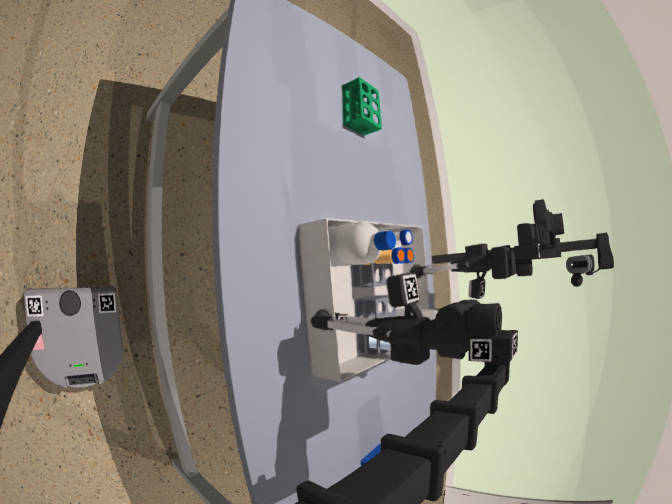

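>>> execute_actions:
  actions:
    - {"r1":{"joints":{"arm_m":0.303}},"r2":{"joints":{"arm_m":0.296}}}
  cameras: []

>>> execute_actions:
  actions:
    - {"r1":{"joints":{"gripper_m":0.06}},"r2":{"joints":{"gripper_m":0.06}}}
  cameras: []

>>> execute_actions:
  actions:
    - {"r1":{"base":{"translate_m":-0.085},"joints":{"lift_m":1.06}},"r2":{"base":{"translate_m":-0.05},"joints":{"lift_m":1.06}}}
  cameras: []

>>> execute_actions:
  actions:
    - {"r1":{"joints":{"arm_m":0.465}},"r2":{"joints":{"arm_m":0.505,"wrist_yaw_rad":0}}}
  cameras: ["r1_head_camera","r2_head_camera","r1_wrist_camera","r2_wrist_camera"]

Scene clock: 83.33 s.
r1.base_odometry: x=+0.646 y=-1.691 heading=+1.504 (m, m, rad; r1's odometry frame)
r1.turned_by_wheels: +0.000 (rad since the last result)
r1.turned_by_imu: -0.001 (rad since the last result)
r1.base_tilt: forward=+0.0 right=-1.1 (deg)
r1.lidar_m: 2.47 2.48 1.81 1.74 1.81 2.47 2.78 0.75 0.96 0.93 0.96 0.75
r1.head_depth_mm: 2616 2826 917 750 622 540 1136 / 2631 - 959 722 621 541 1132 / 2642 2818 - 735 623 555 1139 / 667 785 916 735 626 555 1139 / 2499 2971 902 604 627 557 1139 / 2674 2989 975 766 630 559 1150 / 2688 3035 986 769 631 560 1144
r1.base_status: not commanded
r1.joint_positions: lift_m=+0.928 arm_m=+0.303 wrist_yaw_rad=+1.571 wrist_pitch_rad=-1.496 wrist_roll_rad=-0.012 gripper_m=-0.046 head_pan_rad=-1.563 head_tilt_rad=-0.705
r1.joint_status: all done
r1.motor_effort: left_wheel=-1(2) right_wheel=+3(3) lift_m=+24(23) arm_m=-2(2) wrist_yaw_rad=-1(1) wrist_pitch_rad=-2(2) wrist_roll_rad=+0(0) gripper_m=-21(21) head_pan_rad=-3(3) head_tilt_rad=+3(3) (%)
r1.hand_pose: x=-0.0262 y=-0.4484 z=+0.8094 quat_wxyz=(+0.707, +0.706, -0.022, +0.031) (m; r1's base frame)
r1.wrist_depth_mm: 182 185 188 189 194 197 174 / 186 190 193 196 199 203 183 / 192 195 200 202 206 211 216 / 198 200 205 207 213 217 190 / 203 208 211 - 220 223 196 / 210 214 220 223 228 230 170 / 217 221 227 230 233 235 201
r2.base_odometry: x=-2.147 y=+0.054 heading=-2.658 (m, m, rad; r2's odometry frame)
r2.turned_by_wheels: +0.000 (rad since the last result)
r2.turned_by_imu: -0.001 (rad since the last result)
r2.base_tilt: forward=+0.2 right=-0.3 (deg)
r2.lidar_m: 2.80 2.49 1.82 1.75 1.81 2.48 2.47 0.42 0.31 0.29 0.30 0.42
r2.head_depth_mm: 2671 2825 975 791 634 554 1116 / 2664 - - 744 623 555 1123 / 2655 2923 - 754 626 558 1142 / 695 762 918 738 628 560 1157 / 801 2989 1046 580 618 564 1159 / 2676 3059 1054 819 653 568 1163 / 2706 3036 1058 824 672 569 1170
r2.base_status: not commanded
r2.joint_positions: lift_m=+0.926 arm_m=+0.296 wrist_yaw_rad=+1.571 wrist_pitch_rad=-1.494 wrist_roll_rad=+0.012 gripper_m=-0.043 head_pan_rad=-1.563 head_tilt_rad=-0.691
r2.joint_status: all done
r2.on_its_own: gripper_m is held at -0.044, not at your -0.050, by its stall guard, which is not easing now
r2.motor_effort: left_wheel=+2(2) right_wheel=-2(2) lift_m=+24(24) arm_m=+2(3) wrist_yaw_rad=-1(1) wrist_pitch_rad=-2(2) wrist_roll_rad=+0(0) gripper_m=-19(19) head_pan_rad=-5(5) head_tilt_rad=-4(4) (%)
r2.hand_pose: x=-0.0258 y=-0.4409 z=+0.8077 quat_wxyz=(+0.707, +0.706, -0.031, +0.023) (m; r2's base frame)
r2.wrist_depth_mm: 603 207 206 202 112 191 166 / - 211 208 204 184 195 170 / - 213 209 206 200 197 189 / - 216 212 208 203 200 196 / - 217 214 210 204 202 194 / - 221 217 - 206 203 177 / - 224 219 216 211 207 179
pictures: none
No camera images: the call's "cameras" was empty. Leave "cameras" out to get every camera's image.

Scene clock: 84.90 s.
r1.base_odometry: x=+0.646 y=-1.691 heading=+1.504 (m, m, rad; r1's odometry frame)
r1.turned_by_wheels: +0.000 (rad since the last result)
r1.turned_by_imu: +0.000 (rad since the last result)
r1.base_tilt: forward=+0.1 right=-1.1 (deg)
r1.lidar_m: 2.48 2.47 1.82 1.75 1.82 2.48 2.78 0.75 0.97 0.93 0.97 0.75
r1.head_depth_mm: 2614 2840 921 751 621 540 1127 / 2625 - 955 723 623 541 1137 / 2644 2857 - 733 618 555 1137 / 668 789 913 735 626 555 1142 / 2532 2998 900 605 628 558 1149 / 2674 2998 976 765 630 559 1148 / 2665 3019 982 770 631 561 1149
r1.base_status: not commanded
r1.joint_positions: lift_m=+0.928 arm_m=+0.303 wrist_yaw_rad=+1.571 wrist_pitch_rad=-1.497 wrist_roll_rad=-0.012 gripper_m=+0.060 head_pan_rad=-1.563 head_tilt_rad=-0.705
r1.joint_status: all done
r1.motor_effort: left_wheel=-1(2) right_wheel=+2(2) lift_m=+22(23) arm_m=-2(2) wrist_yaw_rad=-1(1) wrist_pitch_rad=-1(2) wrist_roll_rad=+0(0) gripper_m=+0(87) head_pan_rad=-4(3) head_tilt_rad=+2(2) (%)
r1.hand_pose: x=-0.0265 y=-0.4484 z=+0.8094 quat_wxyz=(+0.707, +0.706, -0.022, +0.030) (m; r1's base frame)
r1.wrist_depth_mm: 182 185 189 189 195 199 174 / 186 190 194 196 201 205 182 / 191 195 200 204 206 212 217 / 197 202 205 209 214 217 193 / 203 207 215 216 221 224 197 / 210 214 221 223 228 232 171 / 216 221 226 230 235 230 186
r2.base_odometry: x=-2.147 y=+0.054 heading=-2.658 (m, m, rad; r2's odometry frame)
r2.turned_by_wheels: +0.000 (rad since the last result)
r2.turned_by_imu: +0.000 (rad since the last result)
r2.base_tilt: forward=+0.0 right=-0.2 (deg)
r2.lidar_m: 2.79 2.49 1.81 1.75 1.81 2.48 2.47 0.42 0.30 0.29 0.30 0.41
r2.head_depth_mm: 2636 2844 969 789 632 553 1117 / 2679 - - 742 623 557 1120 / 2682 2884 - 755 620 559 1146 / 697 761 905 739 628 560 1149 / 804 2935 1046 585 619 564 1157 / 2717 3023 1052 822 655 565 1159 / 2712 3034 1068 829 672 570 1163
r2.base_status: not commanded
r2.joint_positions: lift_m=+0.926 arm_m=+0.296 wrist_yaw_rad=+1.571 wrist_pitch_rad=-1.495 wrist_roll_rad=+0.012 gripper_m=+0.060 head_pan_rad=-1.563 head_tilt_rad=-0.691
r2.joint_status: all done
r2.motor_effort: left_wheel=+1(2) right_wheel=-2(3) lift_m=+24(24) arm_m=+2(2) wrist_yaw_rad=-1(1) wrist_pitch_rad=-2(2) wrist_roll_rad=+0(0) gripper_m=+0(79) head_pan_rad=-5(5) head_tilt_rad=-3(4) (%)
r2.hand_pose: x=-0.0261 y=-0.4409 z=+0.8077 quat_wxyz=(+0.707, +0.706, -0.031, +0.022) (m; r2's base frame)
r2.wrist_depth_mm: 600 209 205 202 112 192 166 / - 211 208 204 185 196 171 / - 214 210 206 202 199 189 / - 215 213 209 203 201 197 / - 218 213 211 205 202 194 / - 222 218 214 209 205 178 / - 223 220 216 211 208 178
pictures: none
No camera images: the call's "cameras" was empty. Leave "cameras" out to get every camera's image.

Scene clock: 87.47 s.
r1.base_odometry: x=+0.640 y=-1.775 heading=+1.504 (m, m, rad; r1's odometry frame)
r1.turned_by_wheels: +0.000 (rad since the last result)
r1.turned_by_imu: -0.001 (rad since the last result)
r1.base_tilt: forward=+0.0 right=-1.1 (deg)
r1.lidar_m: 2.56 2.48 1.81 1.75 1.81 2.48 2.70 0.67 0.96 0.93 0.96 0.82
r1.head_depth_mm: 2636 2907 952 751 621 539 1134 / - - 961 755 623 541 1131 / - 2897 811 730 625 556 1139 / 2669 2906 893 737 626 556 1139 / 2490 2848 922 739 627 558 1143 / 680 2942 907 611 630 559 1150 / 2676 3028 981 746 633 560 1144
r1.base_status: done
r1.joint_positions: lift_m=+1.060 arm_m=+0.303 wrist_yaw_rad=+1.571 wrist_pitch_rad=-1.497 wrist_roll_rad=-0.012 gripper_m=+0.060 head_pan_rad=-1.563 head_tilt_rad=-0.705
r1.joint_status: all done
r1.motor_effort: left_wheel=-2(8) right_wheel=+2(5) lift_m=+31(30) arm_m=-2(2) wrist_yaw_rad=-1(1) wrist_pitch_rad=-1(1) wrist_roll_rad=+0(0) gripper_m=+0(0) head_pan_rad=-3(3) head_tilt_rad=+2(2) (%)
r1.hand_pose: x=-0.0265 y=-0.4484 z=+0.9411 quat_wxyz=(+0.707, +0.706, -0.022, +0.030) (m; r1's base frame)
r1.wrist_depth_mm: 954 301 308 314 319 279 335 / 968 310 318 321 328 285 344 / - 318 328 331 337 266 230 / - 328 335 339 346 291 330 / - 341 349 355 365 377 382 / - 351 361 367 378 387 400 / - 369 371 379 392 405 414
r2.base_odometry: x=-2.103 y=+0.077 heading=-2.658 (m, m, rad; r2's odometry frame)
r2.turned_by_wheels: +0.000 (rad since the last result)
r2.turned_by_imu: +0.000 (rad since the last result)
r2.base_tilt: forward=+0.1 right=-0.2 (deg)
r2.lidar_m: 2.85 2.49 1.82 1.75 1.81 2.48 2.42 0.42 0.30 0.29 0.30 0.41
r2.head_depth_mm: 2678 2992 1011 795 652 554 1113 / - - 977 750 625 555 1119 / - 2955 812 734 627 557 1142 / 2668 2942 924 781 627 561 1151 / 2570 2918 1042 739 631 563 1151 / 683 3026 1049 588 634 566 1160 / 2701 3071 1067 824 674 569 1163
r2.base_status: done
r2.joint_positions: lift_m=+1.059 arm_m=+0.296 wrist_yaw_rad=+1.571 wrist_pitch_rad=-1.496 wrist_roll_rad=+0.012 gripper_m=+0.060 head_pan_rad=-1.563 head_tilt_rad=-0.691
r2.joint_status: all done
r2.motor_effort: left_wheel=+1(3) right_wheel=-1(7) lift_m=+51(53) arm_m=+2(2) wrist_yaw_rad=-1(1) wrist_pitch_rad=-1(1) wrist_roll_rad=+0(0) gripper_m=+0(1) head_pan_rad=-5(5) head_tilt_rad=-4(4) (%)
r2.hand_pose: x=-0.0263 y=-0.4409 z=+0.9407 quat_wxyz=(+0.707, +0.706, -0.030, +0.022) (m; r2's base frame)
r2.wrist_depth_mm: - - 338 331 263 264 256 / - - 342 333 325 294 317 / - - 344 337 334 325 322 / - - 349 345 337 302 270 / - - 352 347 339 276 213 / - - 359 352 325 283 269 / - - 362 356 351 344 339
pictures: none
No camera images: the call's "cameras" was empty. Leave "cameras" out to get every camera's image.

Scene clock: 90.23 s.
r1.base_odometry: x=+0.640 y=-1.775 heading=+1.504 (m, m, rad; r1's odometry frame)
r1.turned_by_wheels: +0.000 (rad since the last result)
r1.turned_by_imu: +0.000 (rad since the last result)
r1.base_tilt: forward=+0.1 right=-1.1 (deg)
r1.lidar_m: 2.56 2.48 1.81 1.74 1.81 2.48 2.70 0.67 0.96 0.93 0.97 0.82
r1.head_depth_mm: 2595 2925 953 751 620 540 1133 / 2638 2940 956 753 623 542 1135 / - 2951 890 733 624 554 1137 / 2639 2937 894 736 627 556 1138 / 2617 2865 896 740 629 558 1143 / 517 581 861 611 631 560 1148 / 2600 2964 982 747 631 561 1156
r1.base_status: not commanded
r1.joint_positions: lift_m=+1.060 arm_m=+0.465 wrist_yaw_rad=+1.571 wrist_pitch_rad=-1.497 wrist_roll_rad=-0.012 gripper_m=+0.060 head_pan_rad=-1.563 head_tilt_rad=-0.705
r1.joint_status: all done
r1.motor_effort: left_wheel=-2(2) right_wheel=+2(2) lift_m=+31(30) arm_m=+2(2) wrist_yaw_rad=+0(1) wrist_pitch_rad=-1(1) wrist_roll_rad=+0(0) gripper_m=+0(0) head_pan_rad=-3(3) head_tilt_rad=+3(2) (%)
r1.hand_pose: x=-0.0265 y=-0.6100 z=+0.9411 quat_wxyz=(+0.707, +0.706, -0.022, +0.030) (m; r1's base frame)
r1.wrist_depth_mm: 292 298 306 269 318 321 334 / 302 307 312 268 329 330 347 / 311 314 325 214 333 231 207 / 321 322 334 276 344 227 185 / 332 335 301 355 365 372 382 / 340 346 360 366 377 390 400 / 354 362 367 378 395 401 413
r2.base_odometry: x=-2.103 y=+0.077 heading=-2.658 (m, m, rad; r2's odometry frame)
r2.turned_by_wheels: +0.000 (rad since the last result)
r2.turned_by_imu: +0.000 (rad since the last result)
r2.base_tilt: forward=+0.1 right=-0.2 (deg)
r2.lidar_m: 2.85 2.48 1.81 1.75 1.82 2.47 2.42 0.42 0.30 0.29 0.30 0.42
r2.head_depth_mm: 2671 2978 1009 793 652 552 1116 / 2734 2972 1018 749 627 556 1125 / - 3021 804 732 627 559 1141 / 2664 3044 922 778 628 562 1153 / 2593 2888 1042 740 632 563 1157 / 2577 628 740 584 633 566 1154 / 484 3038 1064 825 672 567 1164
r2.base_status: not commanded
r2.joint_positions: lift_m=+1.059 arm_m=+0.505 wrist_yaw_rad=+0.001 wrist_pitch_rad=-1.496 wrist_roll_rad=+0.012 gripper_m=+0.060 head_pan_rad=-1.563 head_tilt_rad=-0.691
r2.joint_status: all done
r2.motor_effort: left_wheel=+1(1) right_wheel=-2(2) lift_m=+51(51) arm_m=+2(2) wrist_yaw_rad=-2(1) wrist_pitch_rad=-1(1) wrist_roll_rad=+0(0) gripper_m=+0(1) head_pan_rad=-5(5) head_tilt_rad=-3(4) (%)
r2.hand_pose: x=-0.0216 y=-0.6447 z=+0.9407 quat_wxyz=(+0.515, +0.478, -0.521, -0.484) (m; r2's base frame)
r2.wrist_depth_mm: 344 309 314 192 196 321 315 / 347 341 336 205 265 326 321 / 352 343 342 335 333 331 325 / 359 336 344 340 335 335 328 / 359 233 298 281 334 336 334 / 367 257 357 284 221 341 335 / 372 321 360 354 347 344 339
pictures: r1_head_camera (sideways: a quarter turn clockwise sets it upright), r1_wrist_camera, r2_head_camera (sideways: a quarter turn clockwise sets it upright), r2_wrist_camera
camera_calibration (this result's frames):
r1_head_camera: T_world_to_cam=[[-0.0193614, 0.701512, -0.712394, 0.951046], [0.998866, 0.0445675, 0.0167396, -0.0254248], [0.0434927, -0.711263, -0.70158, 0.872657], [0, 0, 0, 1]] pos_world=[0.00585537, -0.0453485, 1.29018]
r1_wrist_camera: T_world_to_cam=[[-0.0148525, -0.996749, 0.0791945, -0.693585], [-0.980117, 0.0301862, 0.196109, -0.174952], [-0.197862, -0.0747072, -0.977379, 1.03765], [0, 0, 0, 1]] pos_world=[0.0235367, -0.608529, 1.10342]
r2_head_camera: T_world_to_cam=[[0.0119922, 0.64519, -0.763928, 1.01187], [0.997823, 0.0418238, 0.050987, -0.0626407], [0.0648466, -0.762877, -0.643284, 0.792893], [0, 0, 0, 1]] pos_world=[-0.0010467, -0.0453488, 1.28625]
r2_wrist_camera: T_world_to_cam=[[-0.994902, 0.0849483, -0.0543471, 0.0961389], [0.0807051, 0.993835, 0.0760113, 0.614779], [0.0604692, 0.0712377, -0.995625, 1.14619], [0, 0, 0, 1]] pos_world=[-0.0232759, -0.700808, 1.09967]
Images, in order (width x height): r1_head_camera 896x504, r1_wrist_camera 644x364, r2_head_camera 896x504, r2_wrist_camera 644x364.

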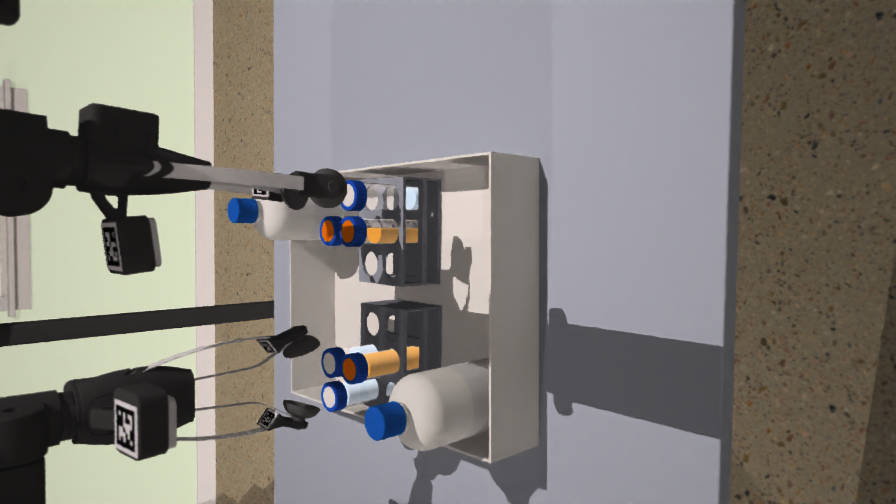

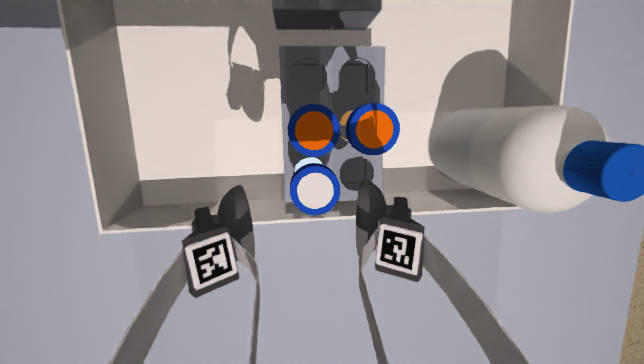

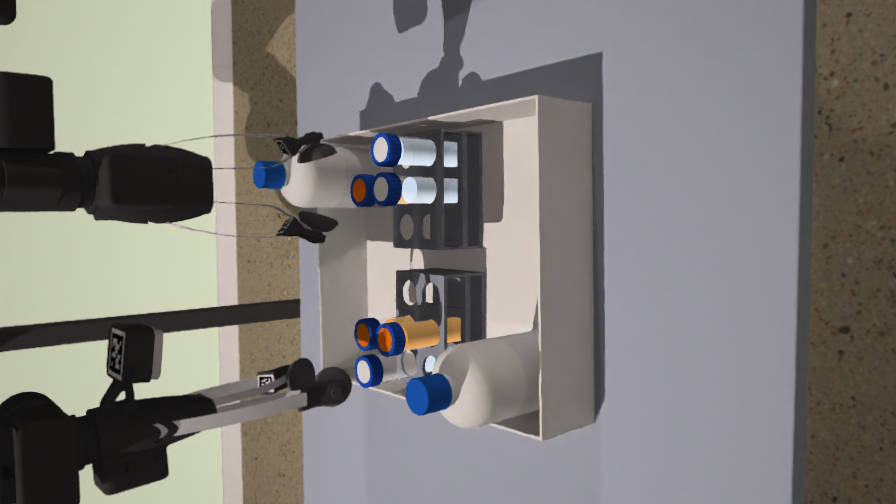

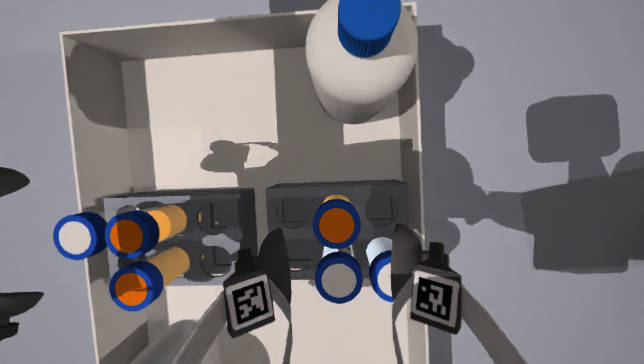

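>>> execute_actions:
  actions:
    - {"r1":{"joints":{"arm_m":0.472,"lift_m":1.03}},"r2":{"joints":{"arm_m":0.518,"lift_m":1.03}}}
  cameras: ["r1_head_camera","r1_wrist_camera","r2_wrist_camera"]

Scene clock: 92.43 s.
r1.base_odometry: x=+0.640 y=-1.775 heading=+1.504 (m, m, rad; r1's odometry frame)
r1.turned_by_wheels: +0.000 (rad since the last result)
r1.turned_by_imu: +0.000 (rad since the last result)
r1.base_tilt: forward=+0.1 right=-1.2 (deg)
r1.lidar_m: 2.56 2.48 1.81 1.75 1.81 2.48 2.69 0.67 0.97 0.93 0.97 0.82
r1.head_depth_mm: 2698 2922 954 750 621 540 1135 / 2635 2951 959 753 622 541 1135 / - 2961 890 733 623 554 1136 / 2659 2968 894 738 624 556 1138 / 2611 2863 895 740 628 557 1144 / 526 548 870 611 631 559 1148 / 479 2945 983 748 631 562 1146
r1.base_status: not commanded
r1.joint_positions: lift_m=+1.030 arm_m=+0.472 wrist_yaw_rad=+1.571 wrist_pitch_rad=-1.497 wrist_roll_rad=-0.012 gripper_m=+0.060 head_pan_rad=-1.563 head_tilt_rad=-0.705
r1.joint_status: all done
r1.motor_effort: left_wheel=-2(2) right_wheel=+2(2) lift_m=+18(27) arm_m=+2(1) wrist_yaw_rad=+0(2) wrist_pitch_rad=-1(1) wrist_roll_rad=+0(0) gripper_m=+0(0) head_pan_rad=-3(3) head_tilt_rad=+2(3) (%)
r1.hand_pose: x=-0.0265 y=-0.6170 z=+0.9117 quat_wxyz=(+0.707, +0.706, -0.022, +0.030) (m; r1's base frame)
r1.wrist_depth_mm: 234 272 278 270 290 297 304 / 245 280 287 260 300 305 316 / 249 290 295 184 297 221 178 / 271 295 303 245 316 209 171 / 301 277 292 323 304 342 351 / 313 319 327 334 344 353 365 / 321 328 339 346 359 369 378
r2.base_odometry: x=-2.103 y=+0.077 heading=-2.658 (m, m, rad; r2's odometry frame)
r2.turned_by_wheels: +0.000 (rad since the last result)
r2.turned_by_imu: +0.000 (rad since the last result)
r2.base_tilt: forward=+0.3 right=-0.2 (deg)
r2.lidar_m: 2.85 2.48 1.82 1.75 1.81 2.48 2.42 0.42 0.30 0.29 0.30 0.41
r2.head_depth_mm: 2699 2990 1009 791 650 555 1117 / 2745 2995 1017 752 626 555 1121 / - - 805 734 625 558 1148 / 2677 3006 925 781 629 561 1149 / 2585 2858 1050 741 631 564 1154 / 2565 604 728 583 634 566 1160 / 494 2997 1063 821 674 569 1164
r2.base_status: not commanded
r2.joint_positions: lift_m=+1.031 arm_m=+0.517 wrist_yaw_rad=+0.001 wrist_pitch_rad=-1.497 wrist_roll_rad=+0.012 gripper_m=+0.060 head_pan_rad=-1.563 head_tilt_rad=-0.691
r2.joint_status: all done
r2.motor_effort: left_wheel=+1(2) right_wheel=-2(1) lift_m=+16(49) arm_m=+2(2) wrist_yaw_rad=-2(1) wrist_pitch_rad=-1(1) wrist_roll_rad=+0(0) gripper_m=+1(0) head_pan_rad=-5(4) head_tilt_rad=-2(4) (%)
r2.hand_pose: x=-0.0216 y=-0.6569 z=+0.9121 quat_wxyz=(+0.515, +0.478, -0.521, -0.484) (m; r2's base frame)
r2.wrist_depth_mm: 314 275 269 163 160 294 290 / 276 311 308 171 169 297 294 / 274 317 312 308 304 302 298 / 271 320 314 311 309 306 301 / 256 259 290 251 294 310 304 / 206 235 262 202 235 313 308 / 339 316 329 324 319 317 311
pictures: r1_head_camera (sideways: a quarter turn clockwise sets it upright), r1_wrist_camera, r2_wrist_camera
camera_calibration (this result's frames):
r1_head_camera: T_world_to_cam=[[-0.0193614, 0.701512, -0.712394, 0.951046], [0.998866, 0.0445675, 0.0167396, -0.0254248], [0.0434927, -0.711263, -0.70158, 0.872657], [0, 0, 0, 1]] pos_world=[0.00585537, -0.0453485, 1.29018]
r1_wrist_camera: T_world_to_cam=[[-0.0148526, -0.996749, 0.0791945, -0.698239], [-0.980117, 0.0301863, 0.196109, -0.168988], [-0.197862, -0.0747072, -0.977379, 1.00845], [0, 0, 0, 1]] pos_world=[0.0235367, -0.615529, 1.07408]
r2_wrist_camera: T_world_to_cam=[[-0.994902, 0.0849636, -0.0543236, 0.0956149], [0.0807056, 0.993815, 0.0762825, 0.628896], [0.0604688, 0.0715093, -0.995605, 1.11873], [0, 0, 0, 1]] pos_world=[-0.023276, -0.713129, 1.07103]
Images, in order (width x height): r1_head_camera 896x504, r1_wrist_camera 644x364, r2_wrist_camera 644x364.

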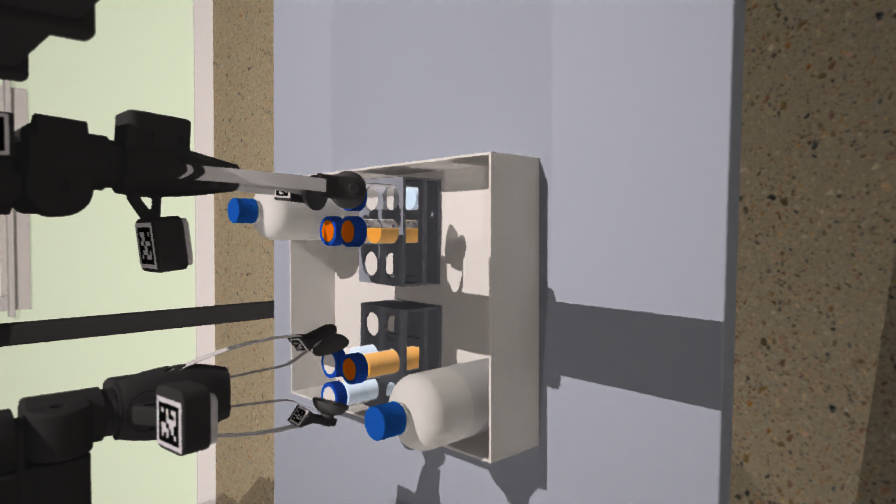

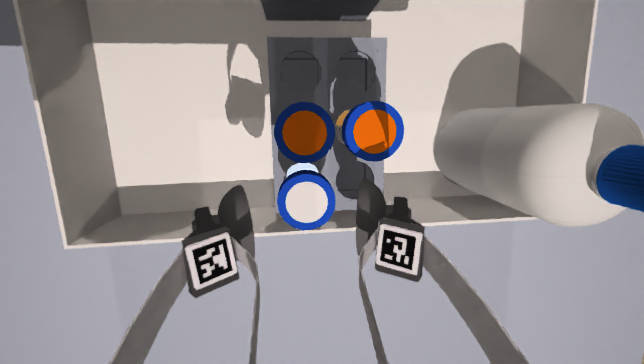

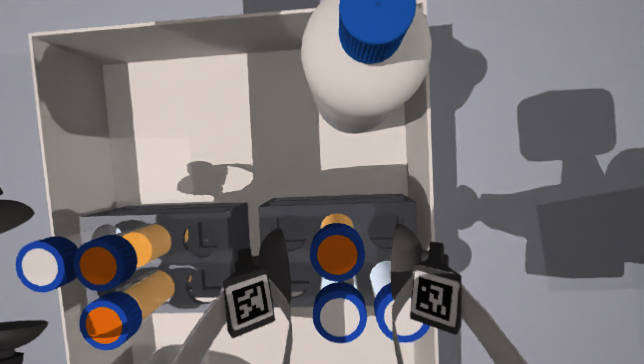

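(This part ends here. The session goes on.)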